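## Task

Get all three plates into the gray tray, each resting flat on the tray's bottom; a plate that stays put only because the robot is holding or propping it is not counted.

## Robot and tools

Robot: two arms, left_arm and right_arm, each ending in a suction cup rather than fingers. The names are labels only; in the shared frame left_arm sits on the +y side. Frame: origin on the table surface midway between the arms, +x out over the table, +z up. Each arm's state line gives its cup point (center of the cup rim when nothing touches it) as position in metres and orientation as quat wxyz, plus linear (m/s) and angular (rad/s) velocities. Printed positions can be a little wrong, more so at long reach. The cup points along the cup point's own +z axis. From about 7 cm behind the rim, the tool body and its camera stick out up to about 8 cm sideways, so keep that clear of tray walls and the other arm.

Command row (used by both tools): one flat list of 14 numbers, each in [-1, 1], always all 14 even if one arm is idle. Order: left dx, dy, dz, rx, ry, rz, left suction, then right dx, dy, dz, rx, ry, rz, right suction. The first six per arm are an offset, not a pose: a target relative to that cup point's pose in the most recent result that showed it (before any such result in a scene, and for later calls within the same reply, relative to where the robot is when the action begins). The offset is expressed in the cup point's own axes, not the scene frame. Scale: 1.0 equals 0.6 m for dx/dy/dz and 180 degrees for rotation; rx, ry, rz form a single rotation vector. Because offsets are counted from the last shown pose, all zeros does not mean hold still: it pulls the arm back to that reference pose. To keep an arm still, send the offset back to where you want it in the first call of a reply, zeros afterwards. Per step the controller clips the commanded pose to at most 100 mm and 16 degrees from the measured pose, and favors position over orientation when it cannot do both. Motion lags commands by about 0.17 s.

Suction number: 1 requests full vacuum (about 55 kPa below ambient), fractions request partial vacuum, 0.05 or less switches it off. It stays at its last value, so resend the current value to leave it unchanged; a 0 is an active off command. To grip, switch suction on and press the 29 mm rim fully onto a smooth flat patch of the plate, away from holes, seams and plate edges. suction_measured shows achieved vacuum (near 0 means no seal; on a tight seal it settles up to 0.15 under the request, and can dip 0.04 between pump cycles). part_present turns 1 at 0.50 and back to 0 below 0.45. Under vacuum the cup shortens, so the plate rides up to about 10 mm nearer the tool. To release, set the plate down on its support first, then switch off, and move at least 15 mm away. If the cup seals to the table it pins the tool; switch suction off.

execute_actions: argument actions is a list with zero or one item. Empty list: just returns the state. An action {"rows": [...], "steps": n}: up to 15 rows, n up to 15 control steps of 1/30 s (default 15); each row is its own offset from the same reference pose, and the last row repeats if rows run out. A wait {"steps": n} with n up to 300 sends nothing and returns when n steps have passed since the previous result, reply time included. Optional pictures (boolean) controls whether camera images come back. A refused call does nothing.

move: target is one 14-number row as above (same offset rules). Each cup point travels a straight path; both finish together, lasting 0.5 to 10 s (cut off at 10 s). speed is m/s per arm, 0.002 to 0.5, default 0.25; turning limited to twice that in rad/s. Paths ignore obstacles and the other arm, and the arm may lag, drift or overshoot speed near full stretch. Optional stop_force in N (9 to 40, shared by both arms; not accepted in the first 0.2 s) ends an arm's path when its wrist sensor feels that much extra push opposite its motion for 2 steps; the arm then backs up 2 steps and holds. Use it with a very low speed to probe down onto plates or the tray; the impact can still overshoot and even fault at higher speed, and it is unreliable if the cup rotates during the move. Omit it when lifting off something the cup is pressing on. The result line 'move:' reports the ending per arm: done, off_target, moving, held, fault, or contact (path stopped by stop_force), plus limits (paced = pose clipped; held = some steps blocked, after which the arm may jump faster) and each cup point's distance to its target.

wait: seconds 0 to 10; robot gets nothing new. zoom_image: camera is cam_left_wrist or cam_right_wrist (each 504x504), region [x0, y0, x1, y1] in pixels from the top-left, at most 504 by 504. finished_scene: scene number, ends that scene irreversibly and reports success; the next scene's task appears in its result.

Other result lines: 'pose unreachable' means the clearance check altered or blocked that arm's command; HELD marks steps where a row was not sent; 'Hand target' shows where the controller is driving each cup. Wrist force/torque are in each end effector's own axes, offset up to about 4 N, noise up to 2.4 N, saturating near 50 N; 'no reading' is normal at the start.

Avoid: pushing past contact with stiff arms (even slightly can trigger a stop), 150 N external force or joint torque at load limits (wrist joints 25.7 N m, others 138 N m), which freeze the arm for 10 s; arms colliding; long loaded holds that overheat motors (warning at 70 °C, brake stop at 85 °C); dropping, slamming or sliding plates; and anything leaving the table, which ends the scene. Loose objects may occasionally get nudged, so check before finishing. Elbow range is 0 to 3.142 rad and cannot fully straighten.

Each tool is called after ">>>" in YAML: its name, and indented under it one key for each argument.

## Session

>>> execute_actions:
  actions: []

Scene clock: 0.00 s of 7200.00 s.
left_arm: end_effector_position=(+0.3575, +0.3957, +0.2285) suction_measured=0.01 part_present=0 end_effector_quat_wxyz=(+0.001, -0.169, +0.986, -0.001) end_effector_velocity=(+0.000, +0.001, +0.000) end_effector_angular_velocity=(-0.000, +0.000, +0.002) | right_arm: end_effector_position=(+0.4782, -0.3159, +0.2275) suction_measured=0.00 part_present=0 end_effector_quat_wxyz=(+0.000, +0.168, +0.986, +0.001) end_effector_velocity=(-0.000, +0.000, -0.000) end_effector_angular_velocity=(-0.000, +0.000, +0.001)
Joint positions: left_arm=[-0.316 -1.724  2.041 -1.89  -1.571 -0.841] | right_arm=[-0.314 -1.721  2.041 -1.89  -1.569  0.208]
Joint velocities: left_arm=[ 0.002 -0.    -0.    -0.    -0.    -0.   ] | right_arm=[ 0.001 -0.001  0.001  0.    -0.    -0.   ]
Motor temperatures (°C, as the motors report them): left_arm=[34 33 32 40 36 37] | right_arm=[31 33 34 44 39 41]
Wrist force (N, on the end effector, along its own x y z axes, offset not removed): no reading
Wrist torque (N m, same axes, about the end effector's origin, offset not removed): no reading
Hand target (left_arm): +0.358, +0.396, +0.229; +0.001, -0.169, +0.986, -0.001
Hand target (right_arm): +0.478, -0.316, +0.227; +0.000, +0.168, +0.986, +0.001

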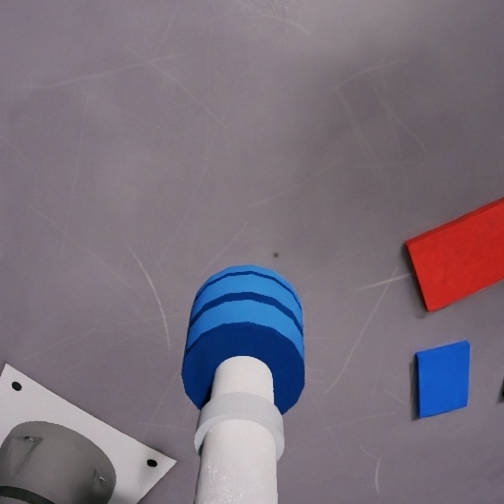

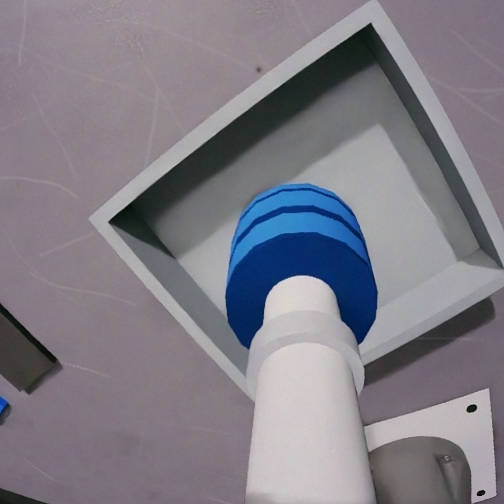

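>>> move:
  target: [0.1,-0.28,-0.3,0,0,0,0,0,0,-0.3,0,0,0,0]

Scene clock: 6.10 s of 7200.00 s.
left_arm: end_effector_position=(+0.3562, +0.2176, +0.4085) suction_measured=0.01 part_present=0 end_effector_quat_wxyz=(+0.001, -0.169, +0.986, -0.001) end_effector_velocity=(+0.001, -0.001, +0.001) end_effector_angular_velocity=(+0.001, +0.001, +0.001) | right_arm: end_effector_position=(+0.4783, -0.3159, +0.4074) suction_measured=0.00 part_present=0 end_effector_quat_wxyz=(+0.000, +0.168, +0.986, +0.001) end_effector_velocity=(+0.001, -0.001, +0.001) end_effector_angular_velocity=(-0.000, +0.001, -0.002)
Joint positions: left_arm=[-0.638 -1.604  1.468 -1.438 -1.571 -1.162] | right_arm=[-0.314 -1.758  1.606 -1.419 -1.569  0.208]
Joint velocities: left_arm=[-0.001  0.004 -0.008  0.005 -0.    -0.001] | right_arm=[-0.002  0.002 -0.005  0.004 -0.     0.001]
Motor temperatures (°C, as the motors report them): left_arm=[34 33 32 40 36 37] | right_arm=[31 33 34 44 39 41]
Wrist force (N, on the end effector, along its own x y z axes, offset not removed): left_arm=[-0.8 2.9 -0.2] | right_arm=[3.5 1.4 -0.9]
Wrist torque (N m, same axes, about the end effector's origin, offset not removed): left_arm=[0.35 0.08 0.06] | right_arm=[0.18 -0.60 -0.18]
Hand target (left_arm): +0.356, +0.217, +0.409; +0.001, -0.169, +0.986, -0.001
Hand target (right_arm): +0.478, -0.316, +0.407; +0.000, +0.168, +0.986, +0.001
Off the commanded pose (left_arm): 0.000 m, 0 deg.
Off the commanded pose (right_arm): 0.000 m, 0 deg.
After step 90, 1.50 s passed at rest.
move: done

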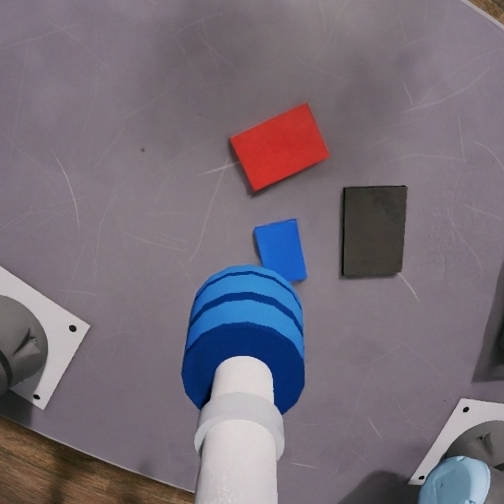

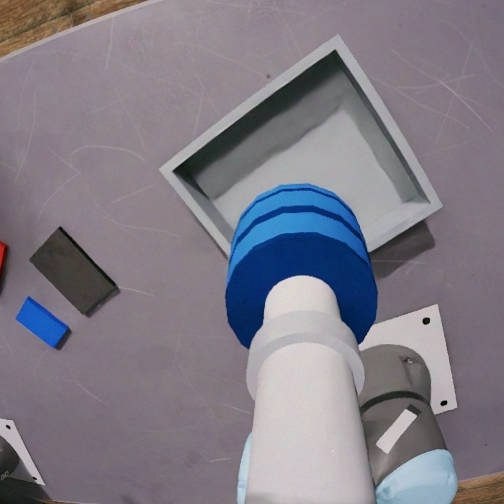

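>>> move:
  target: [-0.1,0.4,0,0,0,0,0,0,0.3,0,0,0,0,0]

>>> move:
  target: [0,0,0,0,0,0,0,0,0,0.5,0,0,0,0]

Scene clock: 16.43 s of 7200.00 s.
left_arm: end_effector_position=(+0.3331, +0.4638, +0.4083) suction_measured=0.01 part_present=0 end_effector_quat_wxyz=(+0.001, -0.169, +0.986, -0.001) end_effector_velocity=(+0.000, +0.002, -0.000) end_effector_angular_velocity=(-0.000, +0.000, -0.002) | right_arm: end_effector_position=(+0.5378, -0.1460, +0.4072) suction_measured=0.00 part_present=0 end_effector_quat_wxyz=(-0.000, +0.168, +0.986, +0.001) end_effector_velocity=(+0.000, +0.002, +0.000) end_effector_angular_velocity=(-0.000, +0.001, +0.004)
Joint positions: left_arm=[-0.185 -1.837  1.664 -1.4   -1.571 -0.71 ] | right_arm=[ 0.045 -1.482  1.346 -1.434 -1.569  0.567]
Joint velocities: left_arm=[ 0.004  0.    -0.    -0.    -0.     0.006] | right_arm=[ 0.003  0.003 -0.004  0.001 -0.    -0.001]
Motor temperatures (°C, as the motors report them): left_arm=[34 33 32 40 36 37] | right_arm=[31 33 34 44 39 41]
Wrist force (N, on the end effector, along its own x y z axes, offset not removed): left_arm=[1.6 0.4 -0.4] | right_arm=[2.2 3.5 1.0]
Wrist torque (N m, same axes, about the end effector's origin, offset not removed): left_arm=[-0.16 -0.06 0.07] | right_arm=[0.43 -0.45 -0.28]
Hand target (left_arm): +0.333, +0.464, +0.408; +0.001, -0.169, +0.986, -0.001
Hand target (right_arm): +0.538, -0.146, +0.407; -0.000, +0.168, +0.986, +0.001
Off the commanded pose (left_arm): 0.000 m, 0 deg.
Off the commanded pose (right_arm): 0.001 m, 0 deg.
After step 90, 5.77 s passed at rest.
move: done

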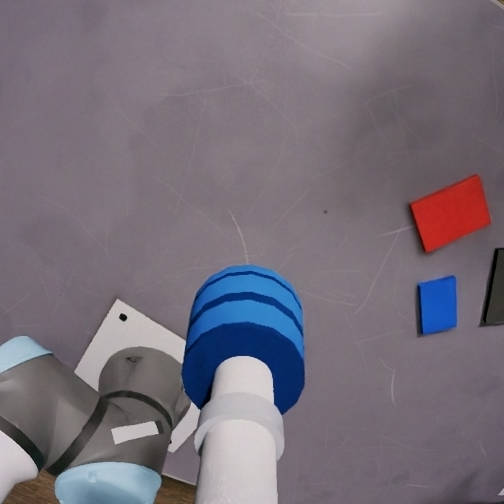

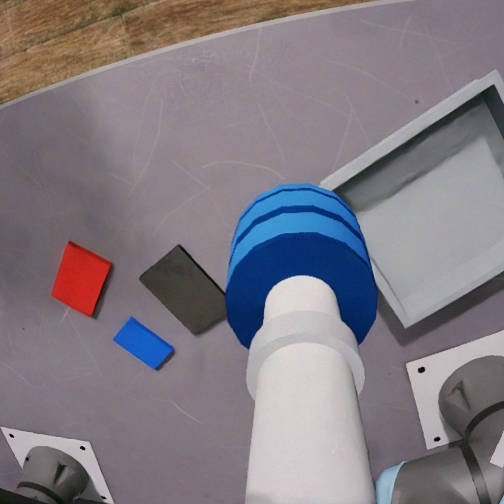

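Scene clock: 18.20 s of 7200.00 s.
left_arm: end_effector_position=(+0.3331, +0.4638, +0.4083) suction_measured=0.01 part_present=0 end_effector_quat_wxyz=(+0.001, -0.169, +0.986, -0.001) end_effector_velocity=(-0.000, -0.000, -0.000) end_effector_angular_velocity=(-0.000, +0.000, -0.001) | right_arm: end_effector_position=(+0.5376, -0.1460, +0.1073) suction_measured=0.00 part_present=0 end_effector_quat_wxyz=(-0.000, +0.168, +0.986, +0.001) end_effector_velocity=(+0.000, +0.000, -0.002) end_effector_angular_velocity=(+0.000, -0.001, +0.001)
Joint positions: left_arm=[-0.185 -1.837  1.664 -1.4   -1.571 -0.71 ] | right_arm=[ 0.045 -1.307  1.944 -2.208 -1.569  0.567]
Joint velocities: left_arm=[-0.001  0.     0.    -0.    -0.     0.   ] | right_arm=[ 0.001  0.004  0.001 -0.007 -0.     0.   ]
Motor temperatures (°C, as the motors report them): left_arm=[34 33 32 40 36 37] | right_arm=[31 33 34 44 39 41]
Wrist force (N, on the end effector, along its own x y z axes, offset not removed): left_arm=[0.3 -2.1 2.0] | right_arm=[1.9 1.1 1.0]
Wrist torque (N m, same axes, about the end effector's origin, offset not removed): left_arm=[-0.41 0.10 0.09] | right_arm=[-0.01 -0.33 -0.12]
Hand target (left_arm): +0.333, +0.464, +0.408; +0.001, -0.169, +0.986, -0.001
Hand target (right_arm): +0.538, -0.146, +0.107; -0.000, +0.168, +0.986, +0.001
Off the commanded pose (left_arm): 0.000 m, 0 deg.
Off the commanded pose (right_arm): 0.001 m, 0 deg.
move: done

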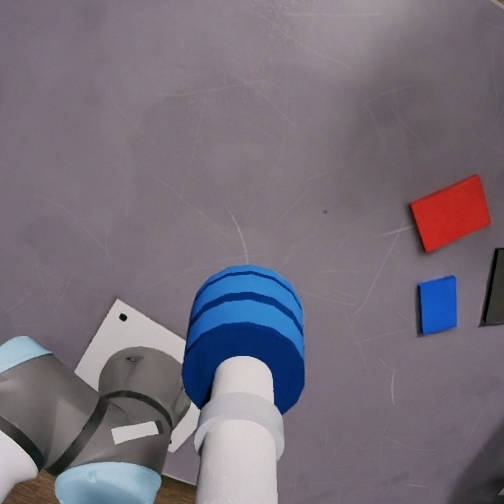

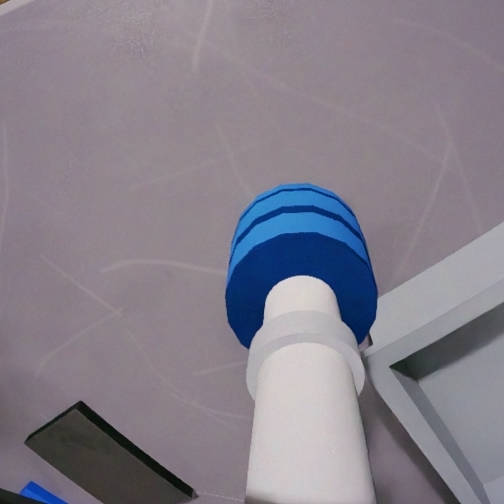

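>>> move:
  target: [0,0,0,0,0,0,0,0.483,0.305,0.05,0,0,0,0]

Scene clock: 32.83 s of 7200.00 s.
left_arm: end_effector_position=(+0.3331, +0.4638, +0.4083) suction_measured=0.01 part_present=0 end_effector_quat_wxyz=(+0.001, -0.169, +0.986, -0.001) end_effector_velocity=(+0.000, -0.000, -0.000) end_effector_angular_velocity=(-0.000, -0.000, -0.000) | right_arm: end_effector_position=(+0.3246, +0.1228, +0.0772) suction_measured=0.00 part_present=0 end_effector_quat_wxyz=(-0.001, +0.168, +0.986, +0.000) end_effector_velocity=(-0.001, +0.002, -0.001) end_effector_angular_velocity=(-0.001, +0.000, +0.001)
Joint positions: left_arm=[-0.185 -1.837  1.664 -1.4   -1.571 -0.71 ] | right_arm=[ 0.677 -1.178  1.855 -2.248 -1.569  1.2  ]
Joint velocities: left_arm=[-0.  0. -0. -0. -0.  0.] | right_arm=[ 0.004  0.003 -0.003  0.001 -0.001  0.003]
Motor temperatures (°C, as the motors report them): left_arm=[34 33 32 40 36 37] | right_arm=[31 33 34 44 39 41]
Wrist force (N, on the end effector, along its own x y z axes, offset not removed): left_arm=[-2.9 1.1 4.0] | right_arm=[2.1 0.3 -2.4]
Wrist torque (N m, same axes, about the end effector's origin, offset not removed): left_arm=[-0.02 0.52 0.05] | right_arm=[-0.07 -0.24 -0.19]
Hand target (left_arm): +0.333, +0.464, +0.408; +0.001, -0.169, +0.986, -0.001
Hand target (right_arm): +0.325, +0.123, +0.077; -0.001, +0.168, +0.986, +0.000
Off the commanded pose (left_arm): 0.000 m, 0 deg.
Off the commanded pose (right_arm): 0.001 m, 0 deg.
After step 90, 9.67 s passed at rest.
move: done

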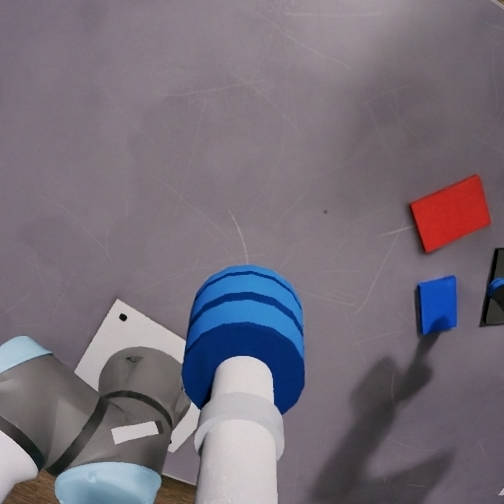

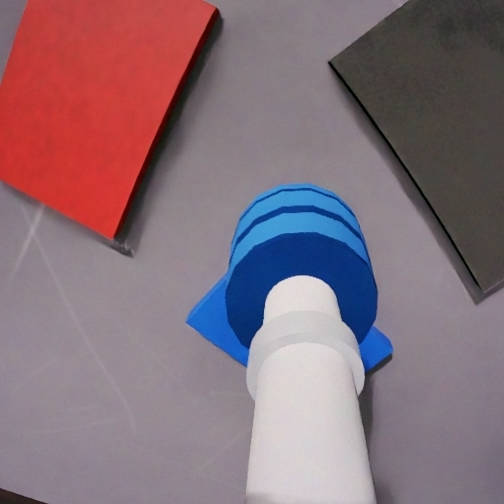

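>>> move:
  target: [0,0,0,0,0,0,0,-0.015,-0.135,0.05,0,0,0,0]

Scene clock: 40.07 s of 7200.00 s.
left_arm: end_effector_position=(+0.3331, +0.4638, +0.4083) suction_measured=0.01 part_present=0 end_effector_quat_wxyz=(+0.001, -0.169, +0.986, -0.001) end_effector_velocity=(-0.000, -0.001, +0.000) end_effector_angular_velocity=(-0.000, -0.000, -0.001) | right_arm: end_effector_position=(+0.3063, +0.0436, +0.0473) suction_measured=0.00 part_present=0 end_effector_quat_wxyz=(-0.001, +0.168, +0.986, +0.000) end_effector_velocity=(-0.000, -0.002, -0.000) end_effector_angular_velocity=(+0.001, -0.001, +0.001)
Joint positions: left_arm=[-0.185 -1.837  1.664 -1.4   -1.571 -0.71 ] | right_arm=[ 0.6   -1.276  2.108 -2.402 -1.569  1.123]
Joint velocities: left_arm=[-0.002 -0.    -0.    -0.    -0.    -0.   ] | right_arm=[-0.003 -0.003  0.006 -0.004  0.    -0.003]
Motor temperatures (°C, as the motors report them): left_arm=[34 33 32 40 36 37] | right_arm=[31 33 34 44 39 41]
Wrist force (N, on the end effector, along its own x y z axes, offset not removed): left_arm=[2.2 -2.1 -0.6] | right_arm=[2.8 1.1 -2.2]
Wrist torque (N m, same axes, about the end effector's origin, offset not removed): left_arm=[-0.42 -0.12 0.08] | right_arm=[-0.09 -0.48 -0.16]
Hand target (left_arm): +0.333, +0.464, +0.408; +0.001, -0.169, +0.986, -0.001
Hand target (right_arm): +0.306, +0.043, +0.047; -0.001, +0.168, +0.986, +0.001
Off the commanded pose (left_arm): 0.000 m, 0 deg.
Off the commanded pose (right_arm): 0.000 m, 0 deg.
After step 90, 3.27 s passed at rest.
move: done

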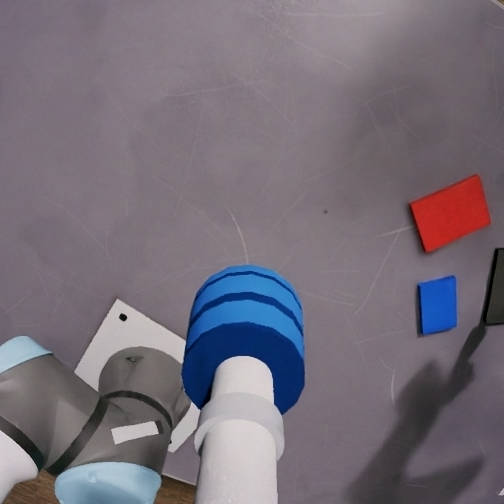

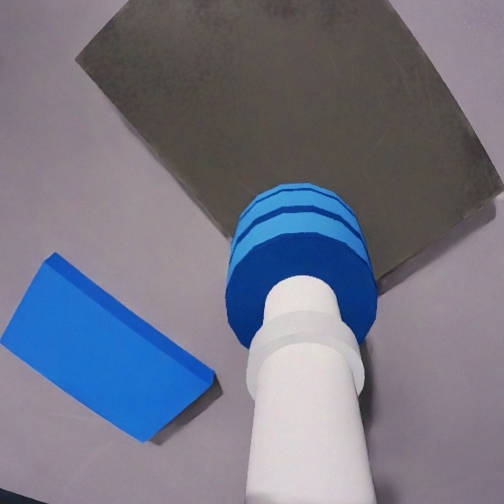

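>>> move:
  target: [0,0,0,0,0,0,0,-0.045,0,0.03,0,0,0,0]

>>> move:
  target: [0,0,0,0,0,0,0,0,0,0.05,0,0,0,1]
  speed: 0.008
  stop_force: 10

>>> move:
  target: [0,0,0,0,0,0,0,0,0,-0.3,0,0,0,1]
  speed: 0.15

>>> move:
  target: [0,0,0,0,0,0,0,-0.4,-0.5,0,0,0,0,1]

Scene clock: 46.37 s of 7200.00 s.
left_arm: end_effector_position=(+0.3331, +0.4638, +0.4083) suction_measured=0.01 part_present=0 end_effector_quat_wxyz=(+0.001, -0.169, +0.986, -0.001) end_effector_velocity=(-0.000, -0.000, -0.000) end_effector_angular_velocity=(-0.000, +0.000, +0.000) | right_arm: end_effector_position=(+0.3317, +0.0346, +0.0294) suction_measured=0.00 part_present=0 end_effector_quat_wxyz=(-0.001, +0.168, +0.986, +0.000) end_effector_velocity=(+0.002, -0.001, -0.001) end_effector_angular_velocity=(+0.000, +0.000, -0.001)
Joint positions: left_arm=[-0.185 -1.837  1.664 -1.4   -1.571 -0.71 ] | right_arm=[ 0.552 -1.229  2.106 -2.448 -1.569  1.074]
Joint velocities: left_arm=[ 0. -0.  0.  0. -0. -0.] | right_arm=[-0.004  0.003 -0.    -0.003  0.    -0.003]
Motor temperatures (°C, as the motors report them): left_arm=[34 33 32 40 36 37] | right_arm=[31 33 34 44 39 41]
Wrist force (N, on the end effector, along its own x y z axes, offset not removed): left_arm=[3.6 2.3 0.8] | right_arm=[1.8 1.1 -0.8]
Wrist torque (N m, same axes, about the end effector's origin, offset not removed): left_arm=[0.21 -0.37 -0.08] | right_arm=[0.04 -0.44 -0.14]
Hand target (left_arm): +0.333, +0.464, +0.408; +0.001, -0.169, +0.986, -0.001
Hand target (right_arm): +0.332, +0.035, +0.029; -0.001, +0.168, +0.986, +0.000
Off the commanded pose (left_arm): 0.000 m, 0 deg.
Off the commanded pose (right_arm): 0.000 m, 0 deg.
After step 90, 2.47 s passed at rest.
move: done

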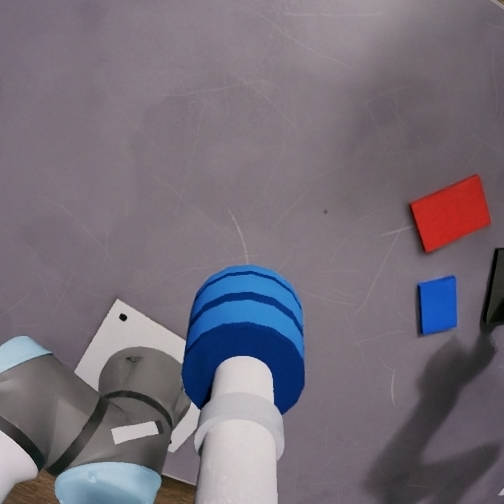

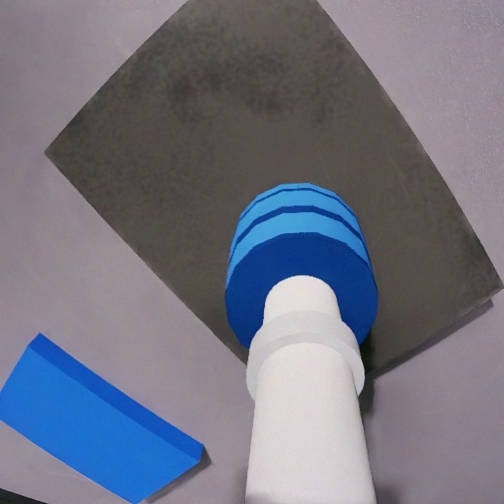

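Scene clock: 50.33 s of 7200.00 s.
left_arm: end_effector_position=(+0.3331, +0.4638, +0.4083) suction_measured=0.01 part_present=0 end_effector_quat_wxyz=(+0.001, -0.169, +0.986, -0.001) end_effector_velocity=(+0.000, +0.001, +0.000) end_effector_angular_velocity=(+0.000, -0.000, +0.002) | right_arm: end_effector_position=(+0.3317, +0.0346, -0.0005) suction_measured=0.99 part_present=1 end_effector_quat_wxyz=(-0.001, +0.168, +0.986, +0.000) end_effector_velocity=(+0.000, +0.000, -0.001) end_effector_angular_velocity=(+0.000, -0.000, -0.001)
Joint positions: left_arm=[-0.185 -1.837  1.664 -1.4   -1.571 -0.71 ] | right_arm=[ 0.552 -1.164  2.124 -2.531 -1.569  1.074]
Joint velocities: left_arm=[ 0.002 -0.    -0.     0.     0.    -0.   ] | right_arm=[-0.     0.003  0.    -0.004  0.     0.001]
Motor temperatures (°C, as the motors report them): left_arm=[34 33 32 40 36 37] | right_arm=[31 33 34 44 39 41]
Wrist force (N, on the end effector, along its own x y z axes, offset not removed): left_arm=[1.7 0.4 1.4] | right_arm=[4.0 0.6 2.1]
Wrist torque (N m, same axes, about the end effector's origin, offset not removed): left_arm=[-0.12 -0.24 0.17] | right_arm=[-0.12 -0.84 -0.09]
Hand target (left_arm): +0.333, +0.464, +0.408; +0.001, -0.169, +0.986, -0.001
Hand target (right_arm): +0.332, +0.035, -0.001; -0.001, +0.168, +0.986, +0.000
Off the commanded pose (left_arm): 0.000 m, 0 deg.
Off the commanded pose (right_arm): 0.000 m, 0 deg.
move: done

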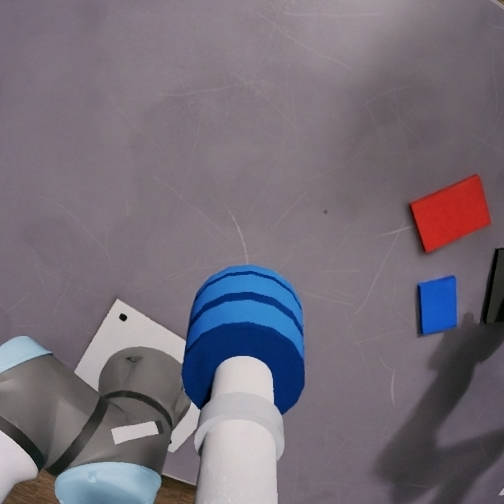

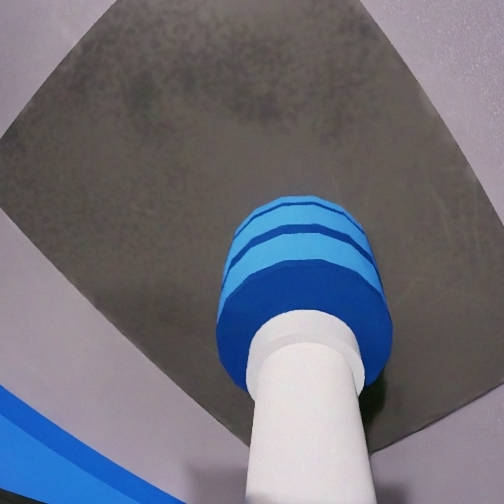

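Scene clock: 52.03 s of 7200.00 s.
left_arm: end_effector_position=(+0.3331, +0.4638, +0.4083) suction_measured=0.01 part_present=0 end_effector_quat_wxyz=(+0.001, -0.169, +0.986, -0.001) end_effector_velocity=(+0.000, +0.000, +0.000) end_effector_angular_velocity=(-0.000, -0.000, +0.001) | right_arm: end_effector_position=(+0.3317, +0.0347, +0.1795) suction_measured=1.00 part_present=1 end_effector_quat_wxyz=(-0.001, +0.168, +0.986, +0.001) end_effector_velocity=(-0.000, +0.000, +0.002) end_effector_angular_velocity=(-0.000, +0.000, +0.001)
Joint positions: left_arm=[-0.185 -1.837  1.664 -1.4   -1.571 -0.71 ] | right_arm=[ 0.552 -1.472  1.932 -2.03  -1.569  1.074]
Joint velocities: left_arm=[ 0.001  0.    -0.    -0.    -0.     0.   ] | right_arm=[ 0.    -0.002 -0.003  0.006 -0.    -0.   ]
Motor temperatures (°C, as the motors report them): left_arm=[34 33 32 40 36 37] | right_arm=[31 33 34 44 39 41]
Wrist force (N, on the end effector, along its own x y z axes, offset not removed): left_arm=[-1.9 3.0 -0.6] | right_arm=[3.6 0.9 1.5]
Wrist torque (N m, same axes, about the end effector's origin, offset not removed): left_arm=[0.31 0.50 0.04] | right_arm=[-0.01 -0.61 -0.05]
Hand target (left_arm): +0.333, +0.464, +0.408; +0.001, -0.169, +0.986, -0.001
Hand target (right_arm): +0.332, +0.035, +0.180; -0.001, +0.168, +0.986, +0.000
Off the commanded pose (left_arm): 0.000 m, 0 deg.
Off the commanded pose (right_arm): 0.000 m, 0 deg.
move: done

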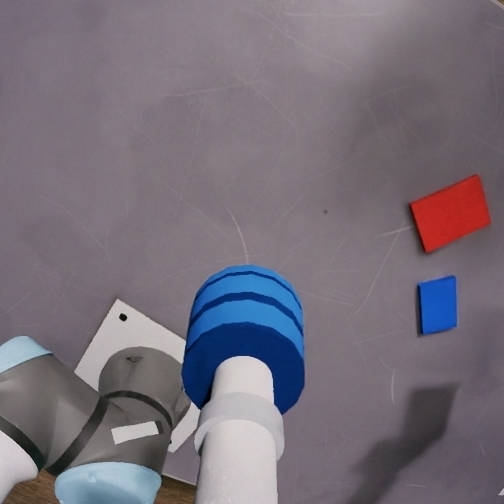

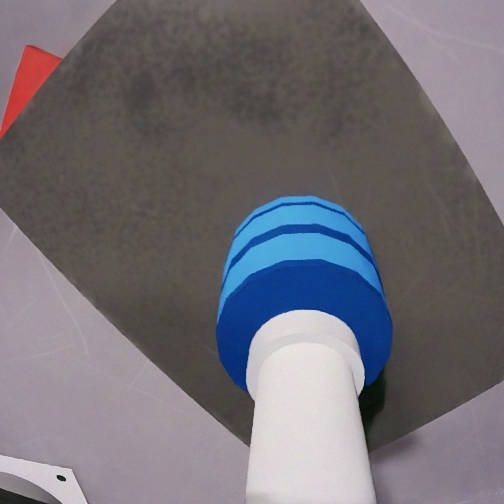

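Scene clock: 54.17 s of 7200.00 s.
left_arm: end_effector_position=(+0.3331, +0.4638, +0.4083) suction_measured=0.01 part_present=0 end_effector_quat_wxyz=(+0.001, -0.169, +0.986, -0.001) end_effector_velocity=(-0.000, +0.000, -0.000) end_effector_angular_velocity=(-0.000, +0.000, +0.001) | right_arm: end_effector_position=(+0.4590, -0.3283, +0.1797) suction_measured=1.00 part_present=1 end_effector_quat_wxyz=(+0.000, +0.168, +0.986, +0.001) end_effector_velocity=(+0.001, -0.002, +0.000) end_effector_angular_velocity=(+0.001, -0.000, -0.000)
Joint positions: left_arm=[-0.185 -1.837  1.664 -1.4   -1.571 -0.71 ] | right_arm=[-0.352 -1.728  2.178 -2.021 -1.569  0.17 ]
Joint velocities: left_arm=[ 0.001  0.    -0.     0.    -0.    -0.   ] | right_arm=[-0.005  0.001 -0.001  0.     0.001 -0.005]
Motor temperatures (°C, as the motors report them): left_arm=[34 33 32 40 36 37] | right_arm=[31 33 34 44 39 41]
Wrist force (N, on the end effector, along its own x y z axes, offset not removed): left_arm=[-1.7 -2.0 5.0] | right_arm=[4.0 3.4 1.2]
Wrist torque (N m, same axes, about the end effector's origin, offset not removed): left_arm=[-0.47 0.23 0.07] | right_arm=[0.29 -0.79 -0.24]
Hand target (left_arm): +0.333, +0.464, +0.408; +0.001, -0.169, +0.986, -0.001
Hand target (right_arm): +0.459, -0.328, +0.180; +0.000, +0.168, +0.986, +0.001
Off the commanded pose (left_arm): 0.000 m, 0 deg.
Off the commanded pose (right_arm): 0.001 m, 0 deg.
move: done

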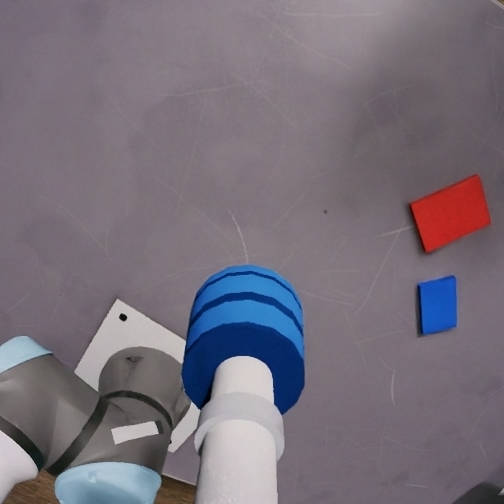

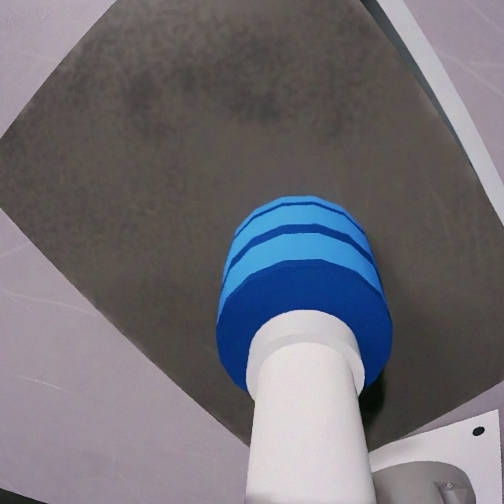

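>>> move:
  target: [0,0,0,0,0,0,0,0.05,-0.15,0.1,0,0,0,1]
  speed: 0.1

Scene clock: 65.63 s of 7200.00 s.
left_arm: end_effector_position=(+0.3331, +0.4638, +0.4083) suction_measured=0.01 part_present=0 end_effector_quat_wxyz=(+0.001, -0.169, +0.986, -0.001) end_effector_velocity=(+0.000, +0.001, -0.000) end_effector_angular_velocity=(+0.000, -0.000, +0.001) | right_arm: end_effector_position=(+0.4009, -0.4033, +0.1199) suction_measured=1.00 part_present=1 end_effector_quat_wxyz=(+0.000, +0.169, +0.986, +0.001) end_effector_velocity=(-0.001, -0.002, -0.000) end_effector_angular_velocity=(-0.000, -0.002, -0.001)
Joint positions: left_arm=[-0.185 -1.837  1.664 -1.4   -1.571 -0.71 ] | right_arm=[-0.605 -1.819  2.422 -2.174 -1.569 -0.082]
Joint velocities: left_arm=[ 0.002 -0.     0.    -0.     0.     0.   ] | right_arm=[-0.007 -0.003  0.004 -0.003  0.001 -0.005]
Motor temperatures (°C, as the motors report them): left_arm=[34 33 32 40 36 37] | right_arm=[31 33 34 44 39 41]
Wrist force (N, on the end effector, along its own x y z axes, offset not removed): left_arm=[0.7 -1.5 -3.7] | right_arm=[1.6 0.3 2.1]
Wrist torque (N m, same axes, about the end effector's origin, offset not removed): left_arm=[-0.50 -0.07 0.16] | right_arm=[-0.01 -0.50 -0.17]
Hand target (left_arm): +0.333, +0.464, +0.408; +0.001, -0.169, +0.986, -0.001
Hand target (right_arm): +0.401, -0.403, +0.120; +0.000, +0.168, +0.986, +0.001
Off the commanded pose (left_arm): 0.000 m, 0 deg.
Off the commanded pose (right_arm): 0.000 m, 0 deg.
After step 90, 6.90 s passed at rest.
move: done

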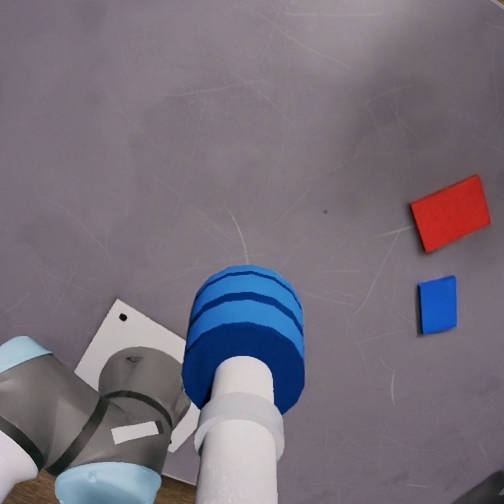

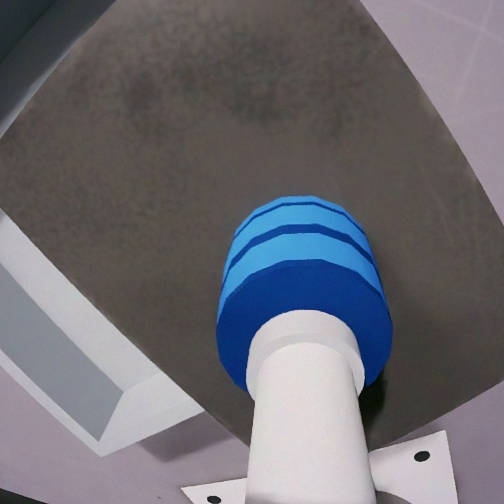

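>>> move:
  target: [0,0,0,0,0,0,0,-0.07,0.09,0.04,0,0,0,1]
  speed: 0.1

Scene clock: 71.27 s of 7200.00 s.
left_arm: end_effector_position=(+0.3331, +0.4638, +0.4083) suction_measured=0.01 part_present=0 end_effector_quat_wxyz=(+0.001, -0.169, +0.986, -0.001) end_effector_velocity=(+0.000, +0.000, +0.000) end_effector_angular_velocity=(+0.000, -0.000, +0.000) | right_arm: end_effector_position=(+0.4583, -0.3662, +0.0958) suction_measured=1.00 part_present=1 end_effector_quat_wxyz=(+0.000, +0.169, +0.986, +0.001) end_effector_velocity=(+0.002, +0.001, -0.000) end_effector_angular_velocity=(-0.001, -0.001, +0.003)
Joint positions: left_arm=[-0.185 -1.837  1.664 -1.4   -1.571 -0.71 ] | right_arm=[-0.449 -1.602  2.325 -2.294 -1.569  0.073]
Joint velocities: left_arm=[ 0. -0. -0.  0.  0. -0.] | right_arm=[ 0.005  0.006 -0.004 -0.003 -0.     0.002]
Motor temperatures (°C, as the motors report them): left_arm=[34 33 32 40 36 37] | right_arm=[31 33 34 44 39 41]
Wrist force (N, on the end effector, along its own x y z axes, offset not removed): left_arm=[-2.8 -0.1 -2.2] | right_arm=[2.9 0.8 -0.7]
Wrist torque (N m, same axes, about the end effector's origin, offset not removed): left_arm=[-0.15 0.48 -0.12] | right_arm=[0.02 -0.53 -0.09]
Hand target (left_arm): +0.333, +0.464, +0.408; +0.001, -0.169, +0.986, -0.001
Hand target (right_arm): +0.458, -0.366, +0.096; +0.000, +0.169, +0.986, +0.001
Off the commanded pose (left_arm): 0.000 m, 0 deg.
Off the commanded pose (right_arm): 0.000 m, 0 deg.
After step 90, 1.47 s passed at rest.
move: done

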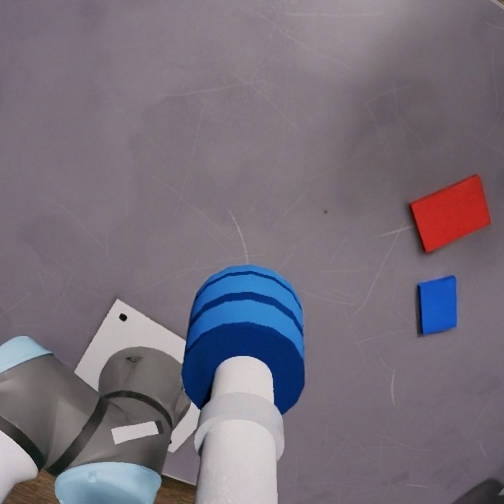

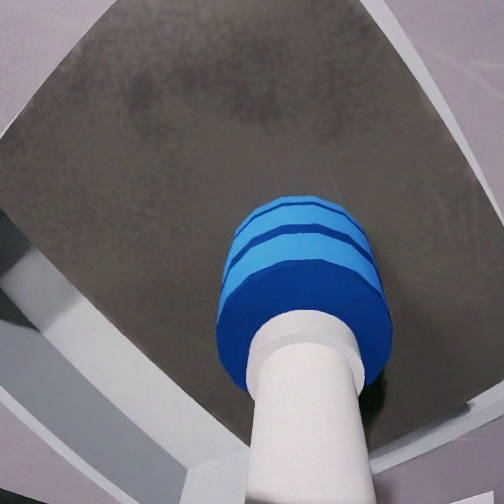

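>>> move:
  target: [0,0,0,0,0,0,0,0,0.01,0.06,0,0,0,1]
  speed: 0.01
  stop_force: 10

Scene clock: 78.77 s of 7200.00 s.
left_arm: end_effector_position=(+0.3331, +0.4638, +0.4083) suction_measured=0.01 part_present=0 end_effector_quat_wxyz=(+0.001, -0.169, +0.986, -0.001) end_effector_velocity=(-0.000, -0.000, -0.000) end_effector_angular_velocity=(-0.000, +0.000, -0.000) | right_arm: end_effector_position=(+0.4602, -0.3606, +0.0599) suction_measured=1.00 part_present=1 end_effector_quat_wxyz=(+0.000, +0.169, +0.986, +0.001) end_effector_velocity=(+0.000, -0.000, -0.002) end_effector_angular_velocity=(-0.000, -0.000, -0.002)
Joint positions: left_arm=[-0.185 -1.837  1.664 -1.4   -1.571 -0.71 ] | right_arm=[-0.434 -1.512  2.363 -2.421 -1.569  0.089]
Joint velocities: left_arm=[-0.     0.     0.     0.    -0.001 -0.   ] | right_arm=[ 0.     0.005  0.001 -0.006 -0.     0.002]
Motor temperatures (°C, as the motors report them): left_arm=[34 33 32 40 36 37] | right_arm=[31 33 34 44 39 41]
Wrist force (N, on the end effector, along its own x y z axes, offset not removed): left_arm=[1.2 -0.6 1.4] | right_arm=[4.1 -1.1 1.2]
Wrist torque (N m, same axes, about the end effector's origin, offset not removed): left_arm=[-0.27 -0.14 -0.20] | right_arm=[-0.31 -0.64 -0.21]
Hand target (left_arm): +0.333, +0.464, +0.408; +0.001, -0.169, +0.986, -0.001
Hand target (right_arm): +0.460, -0.361, +0.060; +0.000, +0.169, +0.986, +0.001
Off the commanded pose (left_arm): 0.000 m, 0 deg.
Off the commanded pose (right_arm): 0.000 m, 0 deg.
After step 90, 0.63 s passed at rest.
move: done

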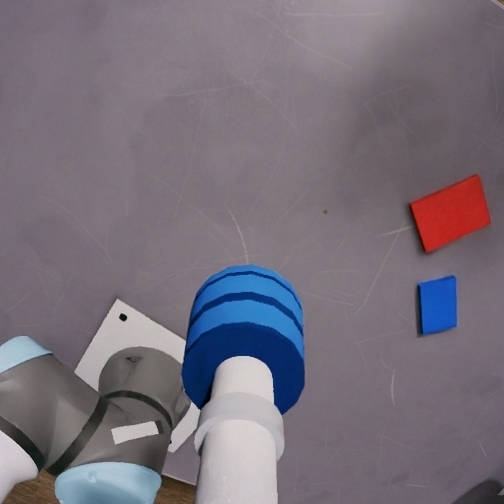

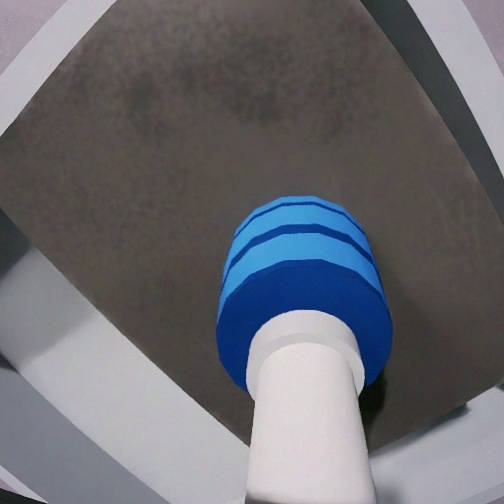

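>>> move:
  target: [0,0,0,0,0,0,0,0.013,-0.023,0.02,0,0,0,1]
  speed: 0.02

>>> move:
  target: [0,0,0,0,0,0,0,0,0,0.09,0,0,0,1]
  speed: 0.008
  stop_force: 10

Scene clock: 84.13 s of 7200.00 s.
left_arm: end_effector_position=(+0.3331, +0.4638, +0.4083) suction_measured=0.01 part_present=0 end_effector_quat_wxyz=(+0.001, -0.169, +0.986, -0.001) end_effector_velocity=(-0.000, -0.001, +0.000) end_effector_angular_velocity=(-0.000, +0.000, -0.002) | right_arm: end_effector_position=(+0.4484, -0.3709, +0.0480) suction_measured=1.00 part_present=1 end_effector_quat_wxyz=(+0.000, +0.169, +0.986, +0.001) end_effector_velocity=(-0.001, -0.001, -0.001) end_effector_angular_velocity=(-0.000, +0.001, -0.000)
Joint positions: left_arm=[-0.185 -1.837  1.664 -1.4   -1.571 -0.71 ] | right_arm=[-0.469 -1.51   2.408 -2.469 -1.569  0.054]
Joint velocities: left_arm=[-0.002 -0.    -0.     0.    -0.    -0.   ] | right_arm=[-0.003  0.001  0.004 -0.004 -0.    -0.003]
Motor temperatures (°C, as the motors report them): left_arm=[34 33 32 40 36 37] | right_arm=[31 33 34 44 39 41]
Wrist force (N, on the end effector, along its own x y z axes, offset not removed): left_arm=[1.5 -0.3 0.1] | right_arm=[2.7 0.7 1.3]
Wrist torque (N m, same axes, about the end effector's origin, offset not removed): left_arm=[-0.26 0.01 0.21] | right_arm=[0.12 -0.46 -0.22]
Hand target (left_arm): +0.333, +0.464, +0.408; +0.001, -0.169, +0.986, -0.001
Hand target (right_arm): +0.448, -0.371, +0.048; +0.000, +0.169, +0.986, +0.001
Off the commanded pose (left_arm): 0.000 m, 0 deg.
Off the commanded pose (right_arm): 0.000 m, 0 deg.
After step 90, 1.10 s passed at rest.
move: done

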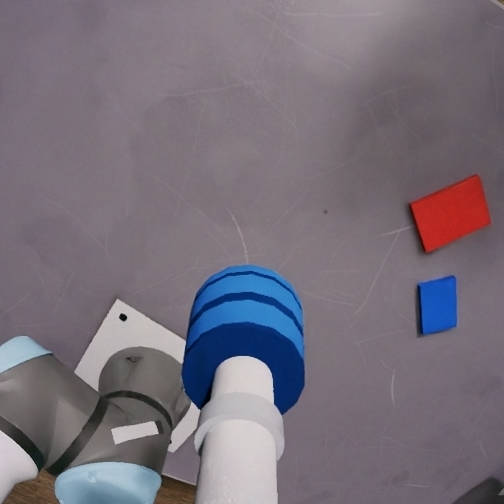

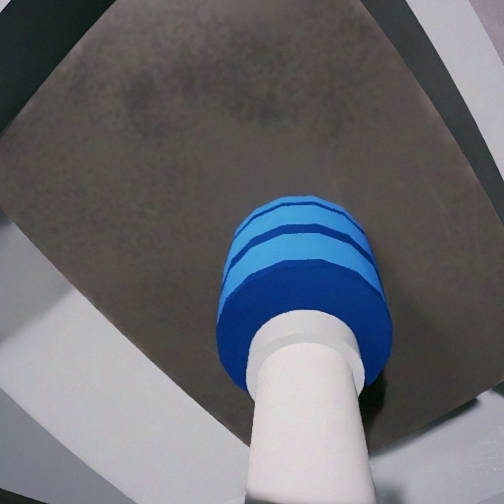

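Scene clock: 90.30 s of 7200.00 s.
left_arm: end_effector_position=(+0.3331, +0.4638, +0.4083) suction_measured=0.01 part_present=0 end_effector_quat_wxyz=(+0.001, -0.169, +0.986, -0.001) end_effector_velocity=(+0.000, +0.000, +0.000) end_effector_angular_velocity=(+0.000, -0.000, +0.001) | right_arm: end_effector_position=(+0.4483, -0.3709, +0.0015) suction_measured=1.00 part_present=1 end_effector_quat_wxyz=(+0.000, +0.169, +0.986, +0.001) end_effector_velocity=(-0.000, +0.000, +0.002) end_effector_angular_velocity=(+0.001, +0.003, +0.000)
Joint positions: left_arm=[-0.185 -1.837  1.664 -1.4   -1.571 -0.71 ] | right_arm=[-0.469 -1.371  2.448 -2.648 -1.569  0.054]
Joint velocities: left_arm=[ 0.  0. -0. -0.  0. -0.] | right_arm=[ 0.001 -0.006 -0.003  0.011 -0.     0.   ]
Motor temperatures (°C, as the motors report them): left_arm=[34 33 32 40 36 37] | right_arm=[31 33 34 44 39 41]
Wrist force (N, on the end effector, along its own x y z axes, offset not removed): left_arm=[0.2 1.2 0.6] | right_arm=[7.7 0.4 -31.0]
Wrist torque (N m, same axes, about the end effector's origin, offset not removed): left_arm=[0.02 0.18 0.09] | right_arm=[0.04 -0.56 -0.33]
Hand target (left_arm): +0.333, +0.464, +0.408; +0.001, -0.169, +0.986, -0.001
Hand target (right_arm): +0.448, -0.371, +0.002; +0.000, +0.169, +0.986, +0.001
Off the commanded pose (left_arm): 0.000 m, 0 deg.
Off the commanded pose (right_arm): 0.008 m, 0 deg.
move: contact (right_arm)

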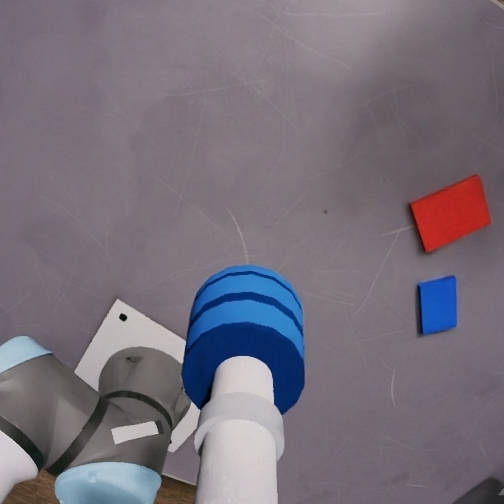

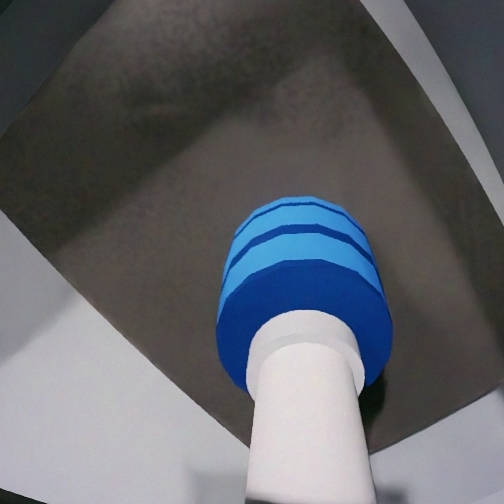

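>>> move:
  target: [0,0,0,0,0,0,0,0,0,-0.005,0,0,0,0]
  speed: 0.004

>>> move:
  target: [0,0,0,0,0,0,0,0,0,-0.25,0,0,0,0]

>>> move:
  target: [0,0,0,0,0,0,0,-0.12,0.08,-0.1,0,0,0,0]

Scene clock: 95.60 s of 7200.00 s.
left_arm: end_effector_position=(+0.3331, +0.4638, +0.4083) suction_measured=0.01 part_present=0 end_effector_quat_wxyz=(+0.001, -0.169, +0.986, -0.001) end_effector_velocity=(-0.000, -0.001, -0.000) end_effector_angular_velocity=(-0.000, +0.000, -0.002) | right_arm: end_effector_position=(+0.4483, -0.3709, +0.0045) suction_measured=0.00 part_present=0 end_effector_quat_wxyz=(+0.000, +0.169, +0.986, +0.001) end_effector_velocity=(+0.000, -0.000, +0.001) end_effector_angular_velocity=(-0.000, -0.001, -0.000)
Joint positions: left_arm=[-0.185 -1.837  1.664 -1.4   -1.571 -0.71 ] | right_arm=[-0.469 -1.381  2.446 -2.637 -1.569  0.054]
Joint velocities: left_arm=[-0.002  0.     0.    -0.    -0.    -0.   ] | right_arm=[-0.001 -0.003 -0.     0.003  0.    -0.   ]
Motor temperatures (°C, as the motors report them): left_arm=[34 33 32 40 36 37] | right_arm=[31 33 34 44 39 41]
Wrist force (N, on the end effector, along its own x y z axes, offset not removed): left_arm=[-2.0 -0.9 3.1] | right_arm=[1.8 -0.5 -7.1]
Wrist torque (N m, same axes, about the end effector's origin, offset not removed): left_arm=[-0.30 0.20 -0.05] | right_arm=[-0.16 -0.34 -0.16]
Hand target (left_arm): +0.333, +0.464, +0.408; +0.001, -0.169, +0.986, -0.001
Hand target (right_arm): +0.448, -0.371, +0.005; +0.000, +0.169, +0.986, +0.001
Off the commanded pose (left_arm): 0.000 m, 0 deg.
Off the commanded pose (right_arm): 0.000 m, 0 deg.
After step 90, 1.40 s passed at rest.
move: done

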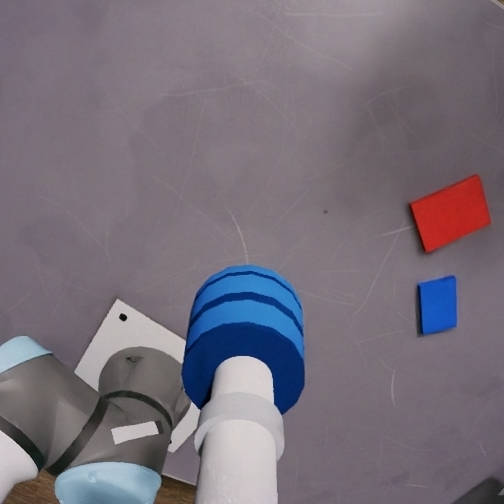

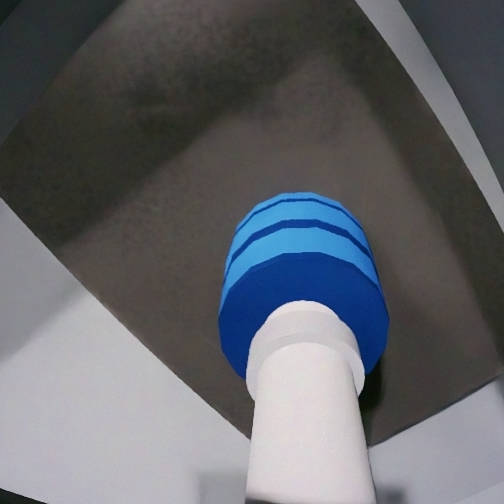

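Scene clock: 96.80 s of 7200.00 s.
left_arm: end_effector_position=(+0.3331, +0.4638, +0.4083) suction_measured=0.01 part_present=0 end_effector_quat_wxyz=(+0.001, -0.169, +0.986, -0.001) end_effector_velocity=(+0.000, -0.000, +0.000) end_effector_angular_velocity=(-0.000, -0.000, +0.000) | right_arm: end_effector_position=(+0.4484, -0.3709, +0.1545) suction_measured=0.00 part_present=0 end_effector_quat_wxyz=(+0.000, +0.169, +0.986, +0.001) end_effector_velocity=(-0.000, +0.001, +0.001) end_effector_angular_velocity=(+0.001, +0.002, +0.002)
Joint positions: left_arm=[-0.185 -1.837  1.664 -1.4   -1.571 -0.71 ] | right_arm=[-0.469 -1.736  2.257 -2.092 -1.569  0.054]
Joint velocities: left_arm=[-0.  0. -0. -0. -0. -0.] | right_arm=[ 0.001 -0.002 -0.003  0.008  0.001 -0.001]
Motor temperatures (°C, as the motors report them): left_arm=[34 33 32 40 36 37] | right_arm=[31 33 34 44 39 41]
Wrist force (N, on the end effector, along its own x y z axes, offset not removed): left_arm=[0.0 -1.2 1.3] | right_arm=[1.7 1.7 -1.1]
Wrist torque (N m, same axes, about the end effector's origin, offset not removed): left_arm=[-0.37 -0.14 0.14] | right_arm=[0.16 -0.34 -0.23]
Hand target (left_arm): +0.333, +0.464, +0.408; +0.001, -0.169, +0.986, -0.001
Hand target (right_arm): +0.448, -0.371, +0.155; +0.000, +0.169, +0.986, +0.001
Off the commanded pose (left_arm): 0.000 m, 0 deg.
Off the commanded pose (right_arm): 0.000 m, 0 deg.
move: done

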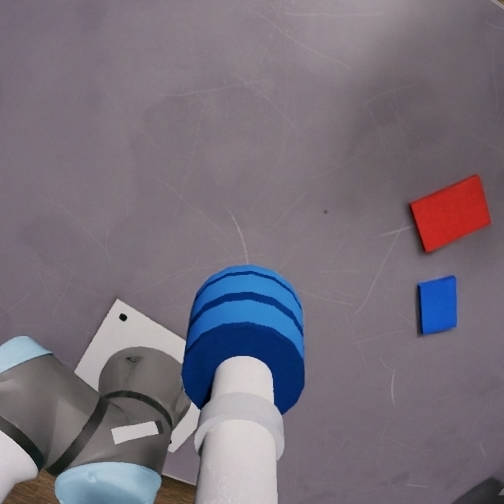

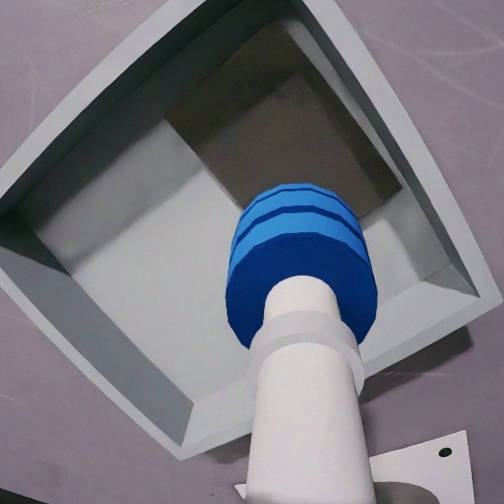

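Scene clock: 97.80 s of 7200.00 s.
left_arm: end_effector_position=(+0.3331, +0.4638, +0.4083) suction_measured=0.01 part_present=0 end_effector_quat_wxyz=(+0.001, -0.169, +0.986, -0.001) end_effector_velocity=(-0.000, -0.001, -0.000) end_effector_angular_velocity=(+0.000, +0.000, -0.002) | right_arm: end_effector_position=(+0.5321, -0.3495, +0.2143) suction_measured=0.00 part_present=0 end_effector_quat_wxyz=(+0.000, +0.168, +0.986, +0.001) end_effector_velocity=(+0.002, +0.000, +0.001) end_effector_angular_velocity=(-0.000, +0.001, +0.000)
Joint positions: left_arm=[-0.185 -1.837  1.664 -1.4   -1.571 -0.71 ] | right_arm=[-0.371 -1.586  1.954 -1.939 -1.569  0.151]
Joint velocities: left_arm=[-0.002 -0.     0.     0.     0.     0.   ] | right_arm=[ 0.001  0.004 -0.007  0.004 -0.     0.001]
Motor temperatures (°C, as the motors report them): left_arm=[34 33 32 40 36 37] | right_arm=[31 33 34 44 39 41]
Wrist force (N, on the end effector, along its own x y z axes, offset not removed): left_arm=[0.0 -1.1 0.3] | right_arm=[3.4 3.0 0.6]
Wrist torque (N m, same axes, about the end effector's origin, offset not removed): left_arm=[-0.46 -0.04 0.21] | right_arm=[0.40 -0.67 -0.18]
Hand target (left_arm): +0.333, +0.464, +0.408; +0.001, -0.169, +0.986, -0.001
Hand target (right_arm): +0.532, -0.349, +0.214; +0.000, +0.169, +0.986, +0.001
Off the commanded pose (left_arm): 0.000 m, 0 deg.
Off the commanded pose (right_arm): 0.000 m, 0 deg.
move: done

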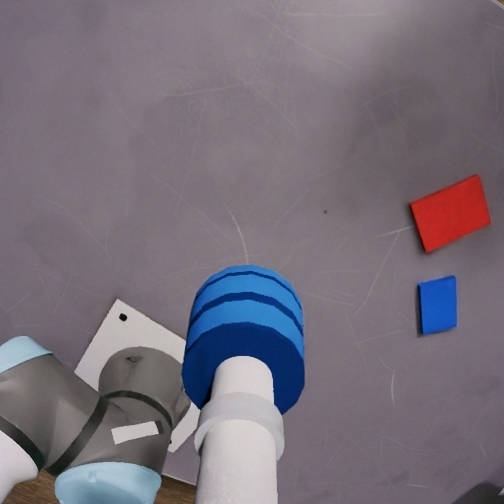

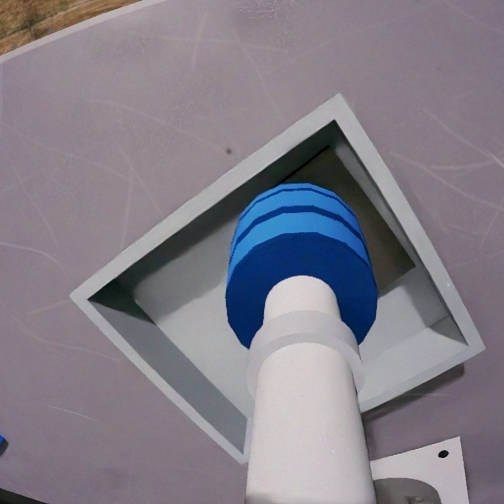

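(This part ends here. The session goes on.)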